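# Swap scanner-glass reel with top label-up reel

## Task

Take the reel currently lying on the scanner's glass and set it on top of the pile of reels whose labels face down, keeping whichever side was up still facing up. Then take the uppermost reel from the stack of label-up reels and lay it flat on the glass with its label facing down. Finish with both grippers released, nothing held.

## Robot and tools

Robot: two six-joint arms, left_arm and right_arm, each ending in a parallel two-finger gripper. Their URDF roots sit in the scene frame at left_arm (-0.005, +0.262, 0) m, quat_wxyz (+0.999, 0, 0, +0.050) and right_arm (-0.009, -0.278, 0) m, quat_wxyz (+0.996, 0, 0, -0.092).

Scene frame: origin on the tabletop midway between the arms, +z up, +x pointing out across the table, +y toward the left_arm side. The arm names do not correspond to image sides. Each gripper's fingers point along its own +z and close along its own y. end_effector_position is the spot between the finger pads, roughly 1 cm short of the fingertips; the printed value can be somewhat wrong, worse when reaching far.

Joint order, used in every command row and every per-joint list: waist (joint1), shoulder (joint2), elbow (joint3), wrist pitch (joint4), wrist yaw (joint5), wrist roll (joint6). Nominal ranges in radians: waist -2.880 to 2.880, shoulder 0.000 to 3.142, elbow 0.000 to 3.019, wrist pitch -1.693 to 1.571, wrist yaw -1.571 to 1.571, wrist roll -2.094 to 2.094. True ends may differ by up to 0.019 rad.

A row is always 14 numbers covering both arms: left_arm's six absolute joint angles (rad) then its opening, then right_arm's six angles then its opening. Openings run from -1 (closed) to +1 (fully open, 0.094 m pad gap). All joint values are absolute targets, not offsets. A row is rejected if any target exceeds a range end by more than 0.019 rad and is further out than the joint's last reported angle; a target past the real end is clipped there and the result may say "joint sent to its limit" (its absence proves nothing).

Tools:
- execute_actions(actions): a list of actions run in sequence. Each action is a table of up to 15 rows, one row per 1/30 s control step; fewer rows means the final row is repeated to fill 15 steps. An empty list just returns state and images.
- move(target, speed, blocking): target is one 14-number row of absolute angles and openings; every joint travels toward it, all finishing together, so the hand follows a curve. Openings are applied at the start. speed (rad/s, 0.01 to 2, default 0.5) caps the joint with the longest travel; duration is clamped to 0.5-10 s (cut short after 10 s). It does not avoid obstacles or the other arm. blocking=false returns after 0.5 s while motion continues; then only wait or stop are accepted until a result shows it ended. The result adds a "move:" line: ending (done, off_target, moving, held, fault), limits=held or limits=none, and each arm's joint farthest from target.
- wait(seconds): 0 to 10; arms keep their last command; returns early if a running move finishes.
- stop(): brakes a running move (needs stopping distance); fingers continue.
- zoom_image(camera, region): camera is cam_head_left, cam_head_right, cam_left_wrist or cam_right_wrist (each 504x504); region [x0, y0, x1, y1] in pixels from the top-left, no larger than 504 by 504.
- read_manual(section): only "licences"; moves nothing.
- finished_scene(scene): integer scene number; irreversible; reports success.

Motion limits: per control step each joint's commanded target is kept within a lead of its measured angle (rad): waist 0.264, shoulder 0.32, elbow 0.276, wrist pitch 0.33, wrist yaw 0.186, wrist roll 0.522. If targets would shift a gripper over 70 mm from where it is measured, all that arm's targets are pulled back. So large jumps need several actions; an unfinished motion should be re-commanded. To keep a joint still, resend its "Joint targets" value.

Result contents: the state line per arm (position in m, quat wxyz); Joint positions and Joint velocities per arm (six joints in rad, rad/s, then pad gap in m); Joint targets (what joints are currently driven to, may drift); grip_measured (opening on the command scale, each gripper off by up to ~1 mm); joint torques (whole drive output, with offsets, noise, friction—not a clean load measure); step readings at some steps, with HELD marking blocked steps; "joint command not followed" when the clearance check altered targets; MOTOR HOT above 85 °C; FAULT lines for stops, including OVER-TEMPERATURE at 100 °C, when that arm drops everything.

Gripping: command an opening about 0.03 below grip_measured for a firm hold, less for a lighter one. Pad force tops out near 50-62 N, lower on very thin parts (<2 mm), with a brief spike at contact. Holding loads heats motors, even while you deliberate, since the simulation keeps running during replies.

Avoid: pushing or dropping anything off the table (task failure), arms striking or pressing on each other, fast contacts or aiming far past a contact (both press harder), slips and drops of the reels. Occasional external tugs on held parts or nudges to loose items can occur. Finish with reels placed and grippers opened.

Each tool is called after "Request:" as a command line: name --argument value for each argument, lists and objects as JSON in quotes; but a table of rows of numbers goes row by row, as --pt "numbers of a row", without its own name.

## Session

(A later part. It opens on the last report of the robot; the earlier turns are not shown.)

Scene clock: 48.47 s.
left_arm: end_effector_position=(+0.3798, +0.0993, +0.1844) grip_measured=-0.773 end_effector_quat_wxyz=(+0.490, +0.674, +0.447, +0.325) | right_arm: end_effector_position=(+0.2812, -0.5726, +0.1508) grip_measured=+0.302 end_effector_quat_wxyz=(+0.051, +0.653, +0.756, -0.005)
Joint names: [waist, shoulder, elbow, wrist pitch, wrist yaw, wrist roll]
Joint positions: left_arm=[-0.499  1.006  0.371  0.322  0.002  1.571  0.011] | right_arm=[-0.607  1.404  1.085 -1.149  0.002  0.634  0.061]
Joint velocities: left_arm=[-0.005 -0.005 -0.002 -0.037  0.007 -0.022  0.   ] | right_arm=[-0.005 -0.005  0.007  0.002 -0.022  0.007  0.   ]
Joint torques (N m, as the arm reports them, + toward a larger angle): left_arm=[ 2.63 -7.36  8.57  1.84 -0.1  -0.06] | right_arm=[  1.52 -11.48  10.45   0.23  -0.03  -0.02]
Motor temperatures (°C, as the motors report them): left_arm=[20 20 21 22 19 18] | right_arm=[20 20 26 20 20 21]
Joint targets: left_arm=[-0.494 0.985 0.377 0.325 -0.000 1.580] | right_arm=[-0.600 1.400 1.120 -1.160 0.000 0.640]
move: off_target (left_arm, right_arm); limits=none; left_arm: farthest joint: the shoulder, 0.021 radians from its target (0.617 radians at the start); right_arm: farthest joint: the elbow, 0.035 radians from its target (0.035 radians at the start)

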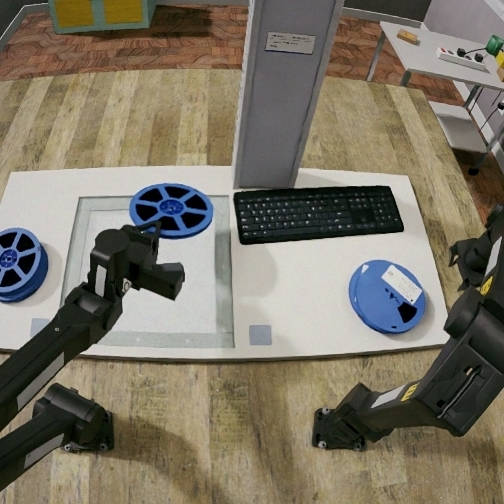

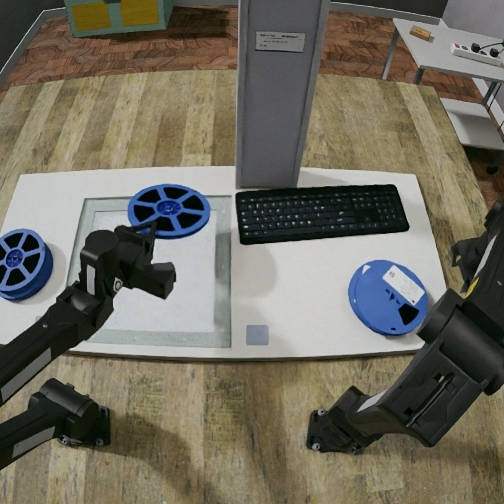

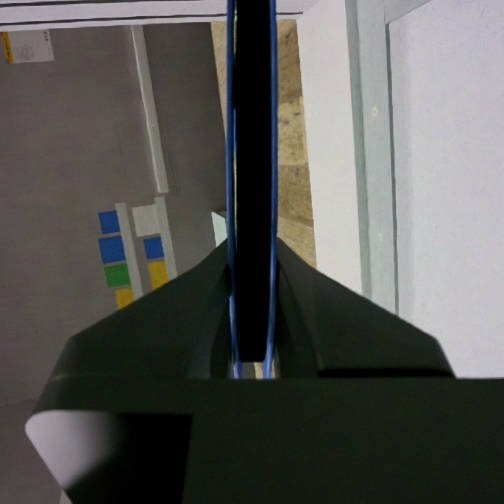

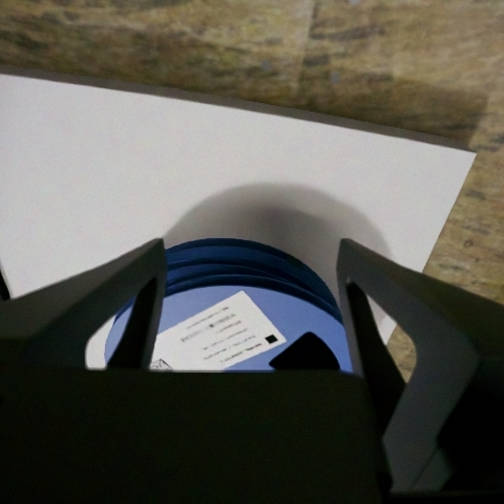

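Request:
move --target '[-0.46,1.49,0.168,1.09,0,1.58,-0.805,-0.6,1.40,1.12,-1.16,0,0.64,0.3]' --speed 0.5

Scene clock: 50.73 s.
left_arm: end_effector_position=(+0.3575, +0.1214, +0.0773) grip_measured=-0.773 end_effector_quat_wxyz=(+0.500, +0.657, +0.449, +0.342) | right_arm: end_effector_position=(+0.2812, -0.5726, +0.1508) grip_measured=+0.302 end_effector_quat_wxyz=(+0.051, +0.653, +0.756, -0.005)
Joint names: [waist, shoulder, elbow, wrist pitch, wrist yaw, wrist roll]
Joint positions: left_arm=[-0.468  1.49   0.165  1.056  0.002  1.571  0.011] | right_arm=[-0.607  1.404  1.085 -1.149  0.002  0.634  0.061]
Joint velocities: left_arm=[ 0.005  0.015 -0.012  0.002  0.037  0.037  0.   ] | right_arm=[ 0.015  0.005 -0.002 -0.002  0.007  0.007 -0.   ]
Joint torques (N m, as the arm reports them, + toward a larger angle): left_arm=[ 2.92 -7.26  4.1   2.97 -0.11 -0.08] | right_arm=[  1.55 -11.43  10.44   0.23  -0.03  -0.02]
Motor temperatures (°C, as the motors report them): left_arm=[20 20 21 22 19 18] | right_arm=[20 20 26 20 20 21]
Joint targets: left_arm=[-0.460 1.490 0.168 1.090 -0.000 1.580] | right_arm=[-0.600 1.400 1.120 -1.160 -0.000 0.640]
move: off_target (left_arm, right_arm); limits=none; left_arm: farthest joint: the wrist pitch, 0.034 radians from its target (0.768 radians at the start); right_arm: farthest joint: the elbow, 0.035 radians from its target (0.035 radians at the start)

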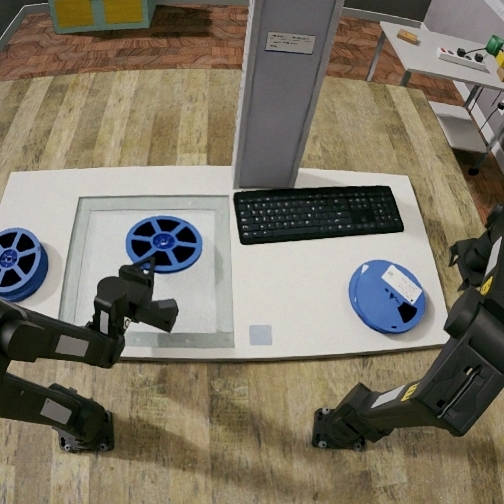

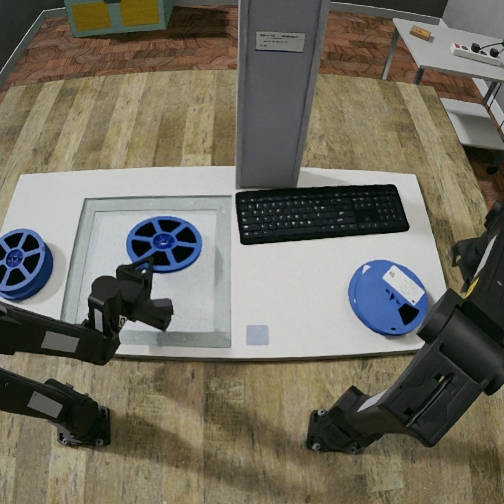

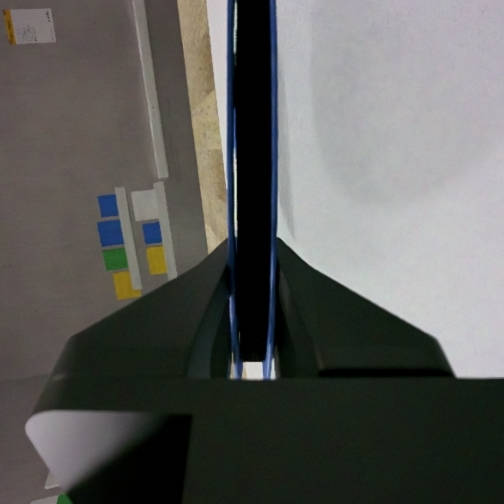

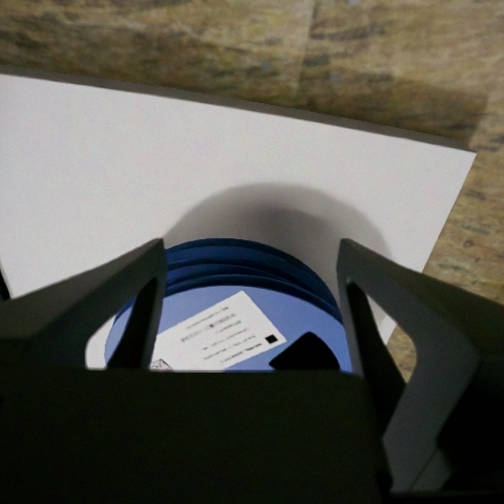

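Pitch down until the far edge touches.

Request:
move --target '[-0.46,1.49,0.168,1.015,0,1.58,-0.805,-0.6,1.40,1.12,-1.16,0,0.64,0.3]' --speed 0.05

Scene clock: 52.63 s.
left_arm: end_effector_position=(+0.3559, +0.1220, +0.0716) grip_measured=-0.773 end_effector_quat_wxyz=(+0.492, +0.663, +0.454, +0.337) | right_arm: end_effector_position=(+0.2812, -0.5726, +0.1508) grip_measured=+0.302 end_effector_quat_wxyz=(+0.051, +0.653, +0.756, -0.005)
Joint names: [waist, shoulder, elbow, wrist pitch, wrist yaw, wrist roll]
Joint positions: left_arm=[-0.468  1.49   0.165  1.032  0.002  1.571  0.011] | right_arm=[-0.607  1.404  1.085 -1.149  0.002  0.634  0.061]
Joint velocities: left_arm=[ 0.005  0.005  0.007 -0.002 -0.095  0.037  0.   ] | right_arm=[-0.015 -0.005  0.027  0.012  0.066 -0.051 -0.001]
Joint torques (N m, as the arm reports them, + toward a larger angle): left_arm=[ 2.96 -7.29  4.16  1.16 -0.1  -0.08] | right_arm=[  1.51 -11.41  10.45   0.24  -0.03  -0.02]
Motor temperatures (°C, as the motors report them): left_arm=[20 20 21 22 19 18] | right_arm=[20 21 27 20 20 21]
Joint targets: left_arm=[-0.460 1.490 0.168 1.015 -0.000 1.580] | right_arm=[-0.600 1.400 1.120 -1.160 -0.000 0.640]
move: off_target (right_arm); limits=none; left_arm: farthest joint: the wrist pitch, 0.017 radians from its target (0.041 radians at the start); right_arm: farthest joint: the elbow, 0.035 radians from its target (0.035 radians at the start)

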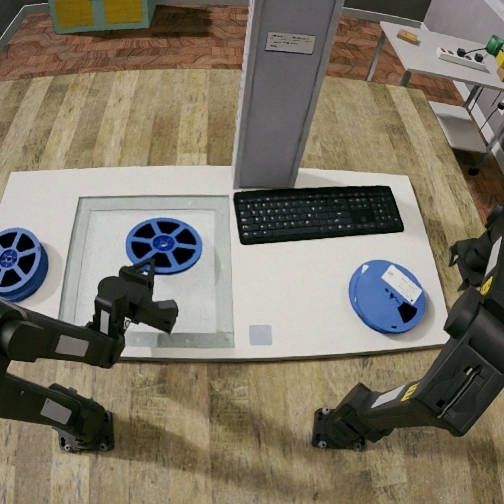

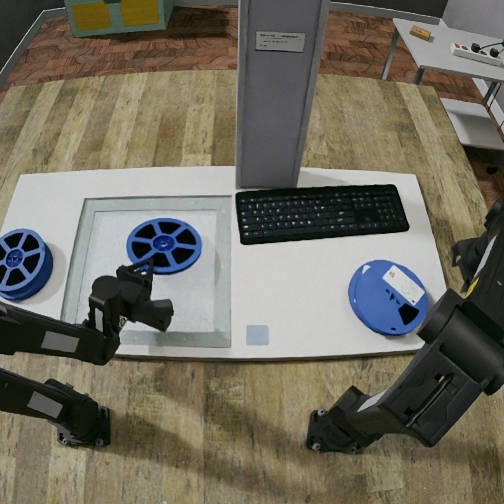

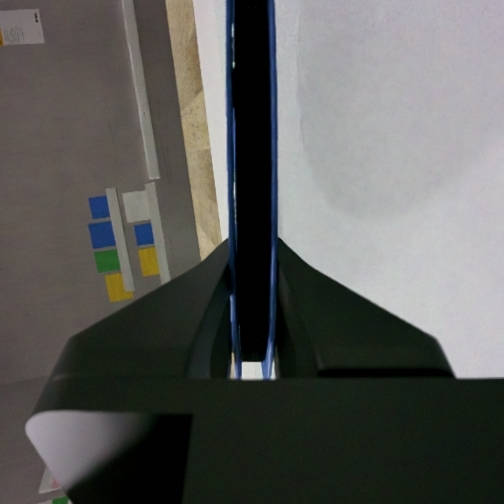

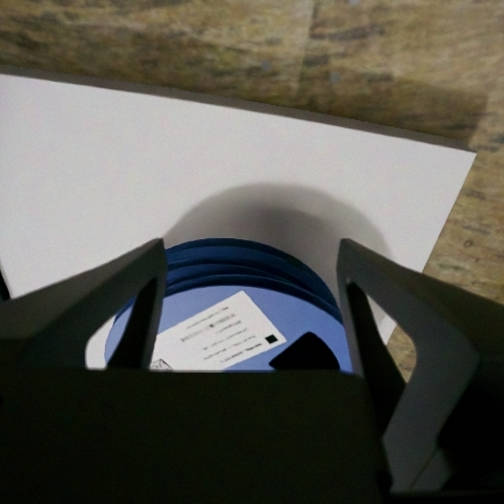

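Request:
execute_actions --actions '[[[-0.46,1.49,0.168,1.03,0,1.58,-0.76,-0.6,1.40,1.12,-1.16,0,0.64,0.3],[-0.46,1.49,0.168,1.03,0,1.58,-0.73,-0.6,1.40,1.12,-1.16,0,0.64,0.3],[-0.46,1.49,0.168,1.03,0,1.58,-0.7,-0.6,1.40,1.12,-1.16,0,0.64,0.3],[-0.46,1.49,0.168,1.03,0,1.58,-0.66,-0.6,1.40,1.12,-1.16,0,0.64,0.3],[-0.46,1.49,0.168,1.03,0,1.58,-0.62,-0.6,1.40,1.12,-1.16,0,0.64,0.3],[-0.46,1.49,0.168,1.03,0,1.58,-0.57,-0.6,1.40,1.12,-1.16,0,0.64,0.3],[-0.46,1.49,0.168,1.03,0,1.58,-0.52,-0.6,1.40,1.12,-1.16,0,0.64,0.3],[-0.46,1.49,0.168,1.03,0,1.58,-0.47,-0.6,1.40,1.12,-1.16,0,0.64,0.3],[-0.46,1.49,0.168,1.03,0,1.58,-0.42,-0.6,1.40,1.12,-1.16,0,0.64,0.3],[-0.46,1.49,0.168,1.03,0,1.58,-0.37,-0.6,1.40,1.12,-1.16,0,0.64,0.3],[-0.46,1.49,0.168,1.03,0,1.58,-0.32,-0.6,1.40,1.12,-1.16,0,0.64,0.3],[-0.46,1.49,0.168,1.03,0,1.58,-0.27,-0.6,1.40,1.12,-1.16,0,0.64,0.3],[-0.46,1.49,0.168,1.03,0,1.58,-0.22,-0.6,1.40,1.12,-1.16,0,0.64,0.3],[-0.46,1.49,0.168,1.03,0,1.58,-0.18,-0.6,1.40,1.12,-1.16,0,0.64,0.3],[-0.46,1.49,0.168,1.03,0,1.58,-0.15,-0.6,1.40,1.12,-1.16,0,0.64,0.3]]]'

Request:
move --target '[-0.46,1.262,0.247,0.525,0,1.58,-0.15,-0.6,1.40,1.12,-1.16,0,0.64,0.3]' --speed 0.35

Scene clock: 54.17 s.
left_arm: end_effector_position=(+0.3559, +0.1220, +0.0716) grip_measured=-0.168 end_effector_quat_wxyz=(+0.492, +0.663, +0.453, +0.337) | right_arm: end_effector_position=(+0.2812, -0.5726, +0.1508) grip_measured=+0.302 end_effector_quat_wxyz=(+0.051, +0.653, +0.756, -0.005)
Joint names: [waist, shoulder, elbow, wrist pitch, wrist yaw, wrist roll]
Joint positions: left_arm=[-0.468  1.49   0.165  1.032  0.002  1.572  0.039] | right_arm=[-0.607  1.404  1.085 -1.149  0.002  0.634  0.061]
Joint velocities: left_arm=[ 0.015 -0.015 -0.002 -0.012  0.051 -0.022  0.031] | right_arm=[ 0.015 -0.005 -0.002 -0.012 -0.095  0.051  0.   ]
Joint torques (N m, as the arm reports them, + toward a larger angle): left_arm=[ 3.05 -7.31  4.16  1.7  -0.1  -0.07] | right_arm=[  1.52 -11.43  10.44   0.23  -0.03  -0.02]
Motor temperatures (°C, as the motors report them): left_arm=[20 20 21 22 19 18] | right_arm=[20 21 27 20 20 21]
Joint targets: left_arm=[-0.460 1.490 0.168 1.030 0.000 1.580] | right_arm=[-0.600 1.400 1.120 -1.160 -0.000 0.640]
Step readings (joint positions):
0: left_arm=[-0.468 1.490 0.165 1.032 0.002 1.571] | right_arm=[-0.607 1.404 1.085 -1.149 0.002 0.634]
1: left_arm=[-0.468 1.490 0.165 1.032 0.002 1.571] | right_arm=[-0.607 1.404 1.085 -1.149 0.002 0.634]
2: left_arm=[-0.468 1.490 0.165 1.032 0.002 1.572] | right_arm=[-0.607 1.404 1.085 -1.149 0.002 0.634]
4: left_arm=[-0.468 1.490 0.165 1.032 0.002 1.572] | right_arm=[-0.607 1.404 1.085 -1.149 0.002 0.634]
8: left_arm=[-0.468 1.490 0.165 1.032 0.002 1.572] | right_arm=[-0.607 1.404 1.085 -1.149 0.002 0.634]
15: Joint positions above

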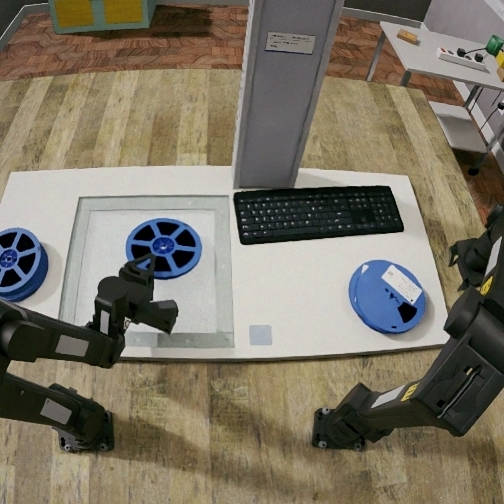

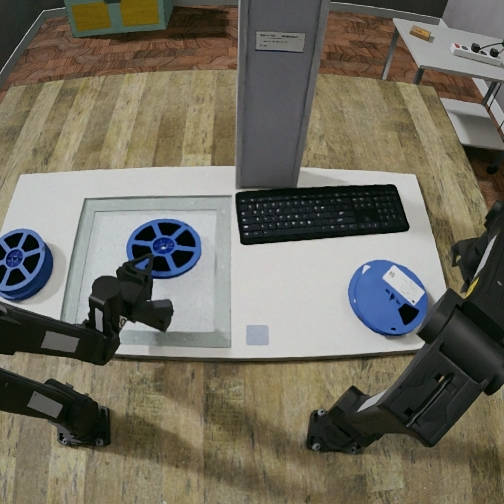

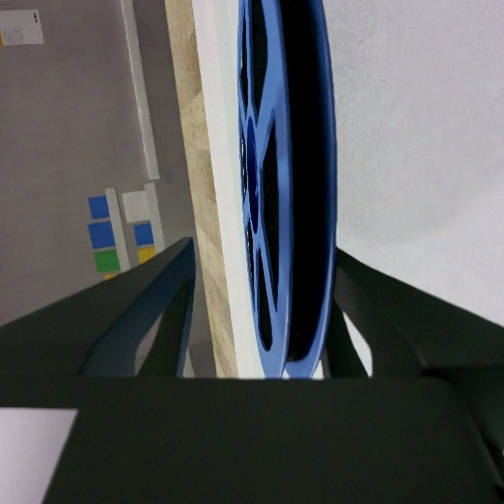

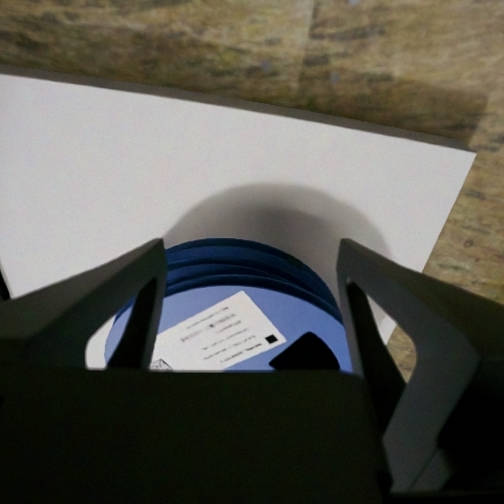

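Scene clock: 56.00 s.
left_arm: end_effector_position=(+0.3387, +0.1287, +0.0492) grip_measured=-0.152 end_effector_quat_wxyz=(+0.406, +0.719, +0.492, +0.278) | right_arm: end_effector_position=(+0.2812, -0.5726, +0.1508) grip_measured=+0.302 end_effector_quat_wxyz=(+0.051, +0.653, +0.756, -0.005)
Joint names: [waist, shoulder, elbow, wrist pitch, wrist yaw, wrist roll]
Joint positions: left_arm=[-0.468  1.277  0.2    0.534  0.002  1.572  0.04 ] | right_arm=[-0.607  1.404  1.085 -1.149  0.002  0.634  0.061]
Joint velocities: left_arm=[ 0.015 -0.015  0.012 -0.017  0.007 -0.066  0.001] | right_arm=[ 0.005  0.005 -0.007 -0.012 -0.125 -0.037 -0.   ]
Joint torques (N m, as the arm reports them, + toward a larger angle): left_arm=[ 2.92 -7.44  8.8   1.29 -0.08 -0.08] | right_arm=[  1.54 -11.39  10.43   0.23  -0.03  -0.02]
Motor temperatures (°C, as the motors report them): left_arm=[20 20 21 22 19 18] | right_arm=[20 21 27 20 20 21]
Joint targets: left_arm=[-0.460 1.262 0.247 0.525 0.000 1.580] | right_arm=[-0.600 1.400 1.120 -1.160 0.000 0.640]
move: off_target (left_arm, right_arm); limits=none; left_arm: farthest joint: the elbow, 0.047 radians from its target (0.082 radians at the start); right_arm: farthest joint: the elbow, 0.035 radians from its target (0.035 radians at the start)

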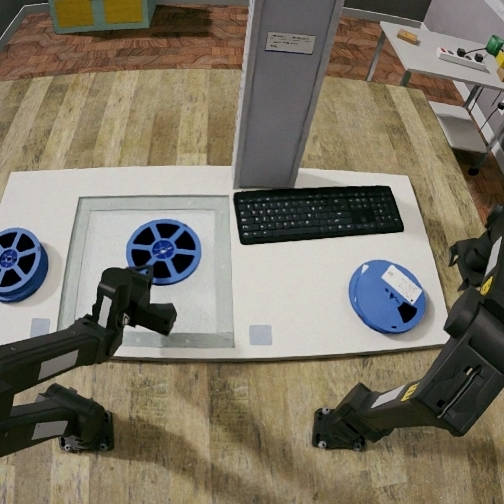

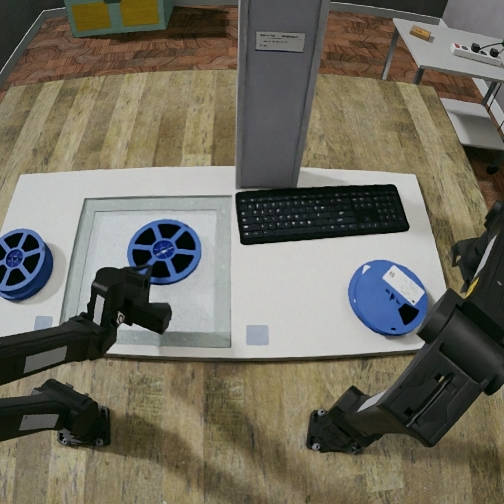

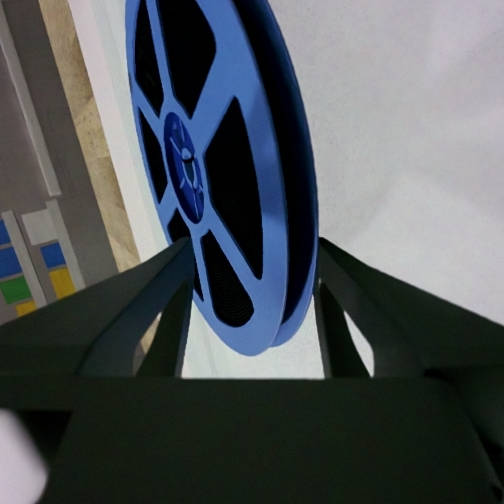

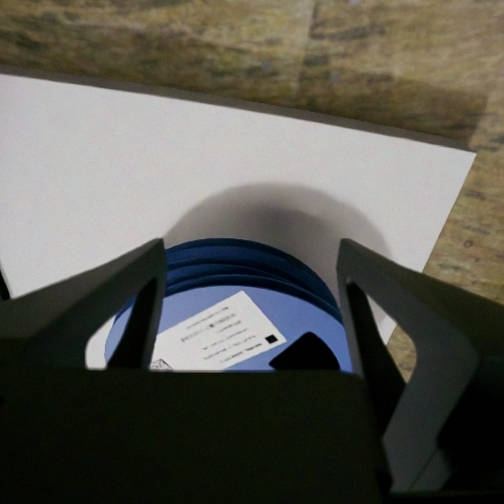

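Nearly at the tip. Withdraw.

Request:
move --target '[-0.46,1.165,0.144,0.482,0,1.58,-0.15,-0.6,1.40,1.12,-1.16,0,0.64,0.3]' --speed 0.12

Request:
zoom_image --camera "cam_head_right" --region '[0, 180, 250, 360]'

Scene clock: 57.53 s.
left_arm: end_effector_position=(+0.3181, +0.1366, +0.0519) grip_measured=-0.152 end_effector_quat_wxyz=(+0.406, +0.718, +0.492, +0.278) | right_arm: end_effector_position=(+0.2812, -0.5726, +0.1508) grip_measured=+0.302 end_effector_quat_wxyz=(+0.051, +0.653, +0.756, -0.005)
Joint names: [waist, shoulder, elbow, wrist pitch, wrist yaw, wrist roll]
Joint positions: left_arm=[-0.468  1.178  0.147  0.489  0.002  1.572  0.04 ] | right_arm=[-0.607  1.404  1.085 -1.149  0.002  0.634  0.061]
Joint velocities: left_arm=[-0.005 -0.015 -0.017 -0.007  0.022 -0.037 -0.001] | right_arm=[-0.005 -0.005  0.012 -0.002 -0.051  0.022 -0.001]
Joint torques (N m, as the arm reports them, + toward a larger angle): left_arm=[ 2.96 -5.9   5.62  1.39 -0.08 -0.08] | right_arm=[  1.55 -11.4   10.45   0.22  -0.03  -0.02]
Motor temperatures (°C, as the motors report them): left_arm=[20 20 21 22 19 18] | right_arm=[20 21 27 20 20 21]
Joint targets: left_arm=[-0.460 1.165 0.144 0.482 -0.000 1.580] | right_arm=[-0.600 1.400 1.120 -1.160 -0.000 0.640]
move: off_target (right_arm); limits=none; left_arm: farthest joint: the shoulder, 0.013 radians from its target (0.112 radians at the start); right_arm: farthest joint: the elbow, 0.035 radians from its target (0.035 radians at the start)

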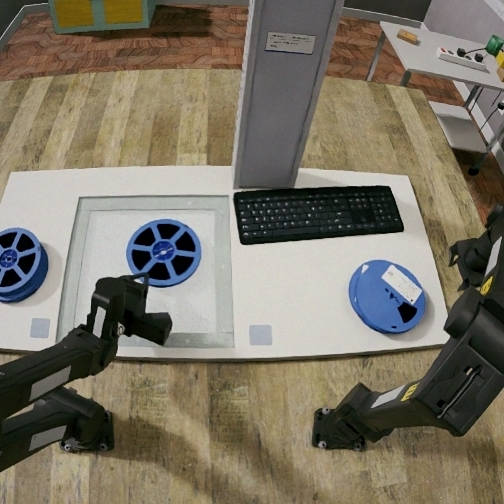

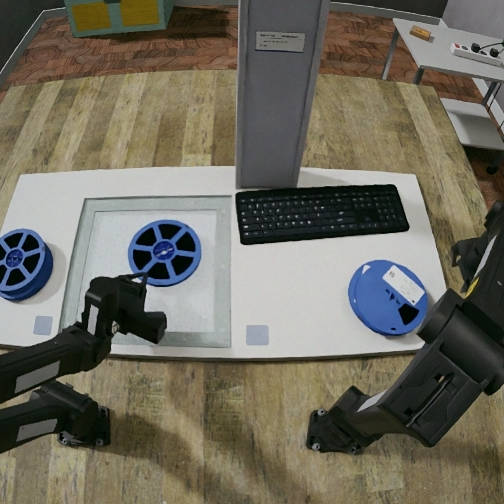

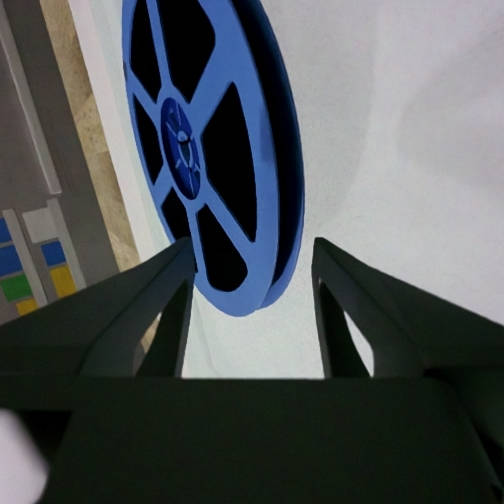

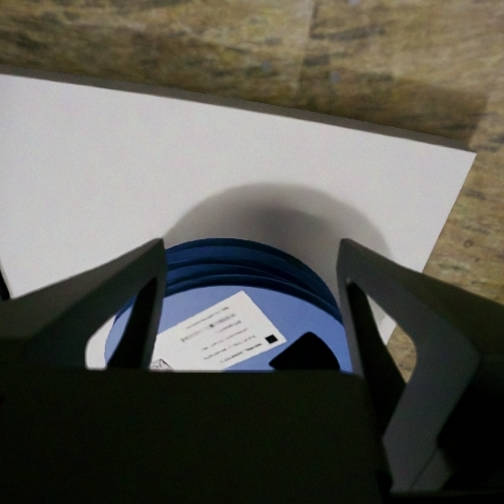

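Region (0, 180, 250, 360) of cam_head_right's 504x504 image, scaled by 2.016, with more detail than that image has; it fills the top 363 rows of this view, and the rest is white.

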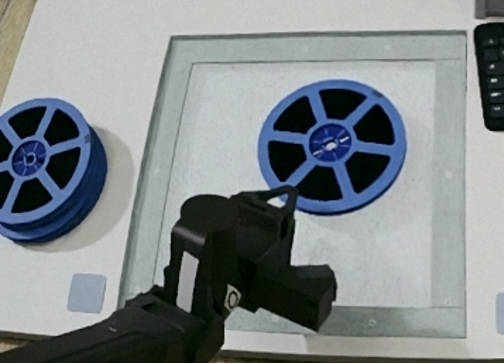

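Done; small retreat, then finish.

Request:
move --target '[-0.46,0.75,0.144,0.17,0,1.58,-0.15,-0.6,1.40,1.12,-1.16,0,0.64,0.3]' --speed 0.6

Request:
finished_scene --scene 1

Scene clock: 59.03 s.
left_arm: end_effector_position=(+0.3022, +0.1427, +0.1199) grip_measured=-0.152 end_effector_quat_wxyz=(+0.447, +0.694, +0.475, +0.306) | right_arm: end_effector_position=(+0.2812, -0.5726, +0.1508) grip_measured=+0.302 end_effector_quat_wxyz=(+0.051, +0.653, +0.756, -0.005)
Joint names: [waist, shoulder, elbow, wrist pitch, wrist yaw, wrist roll]
Joint positions: left_arm=[-0.468  0.751  0.147  0.177  0.002  1.572  0.04 ] | right_arm=[-0.607  1.404  1.085 -1.149  0.002  0.634  0.061]
Joint velocities: left_arm=[-0.005 -0.015 -0.022  0.002 -0.007 -0.081  0.   ] | right_arm=[ 0.005 -0.005 -0.012 -0.012  0.081 -0.007 -0.   ]
Joint torques (N m, as the arm reports them, + toward a larger angle): left_arm=[ 2.95 -2.12  7.98  1.45 -0.09 -0.08] | right_arm=[  1.56 -11.42  10.44   0.23  -0.03  -0.02]
Motor temperatures (°C, as the motors report them): left_arm=[20 20 21 22 19 18] | right_arm=[20 21 27 20 20 21]
Joint targets: left_arm=[-0.460 0.750 0.144 0.170 0.000 1.580] | right_arm=[-0.600 1.400 1.120 -1.160 0.000 0.640]
move: off_target (right_arm); limits=none; left_arm: farthest joint: the waist, 0.008 radians from its target (0.008 radians at the start); right_arm: farthest joint: the elbow, 0.035 radians from its target (0.035 radians at the start)

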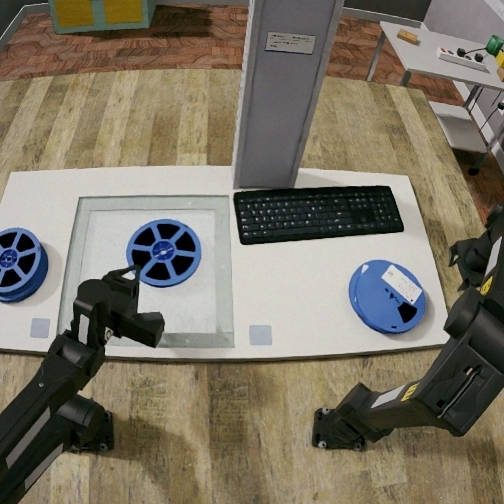

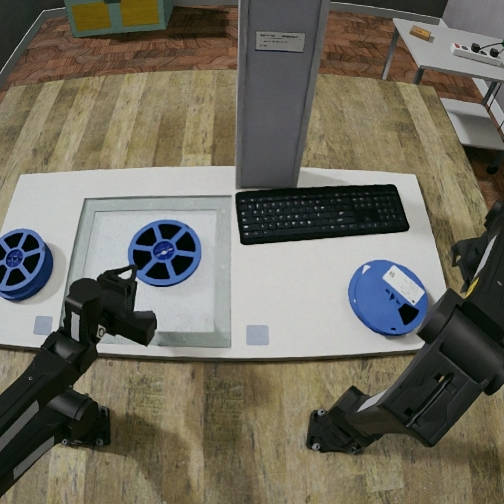

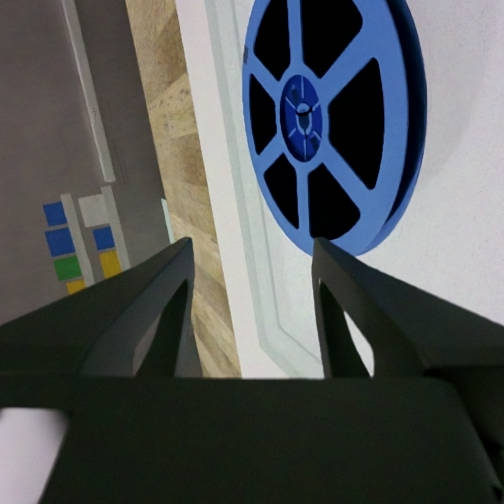

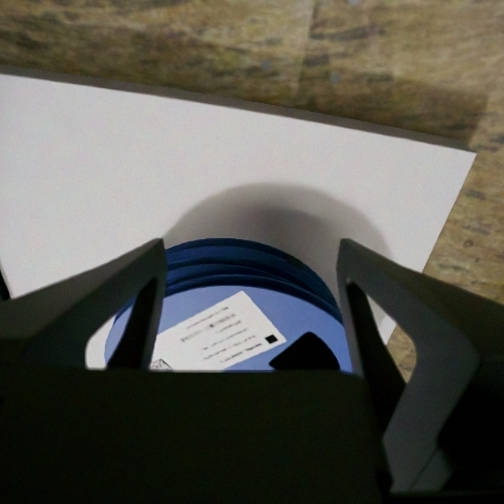

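The scene is finished: the task was done.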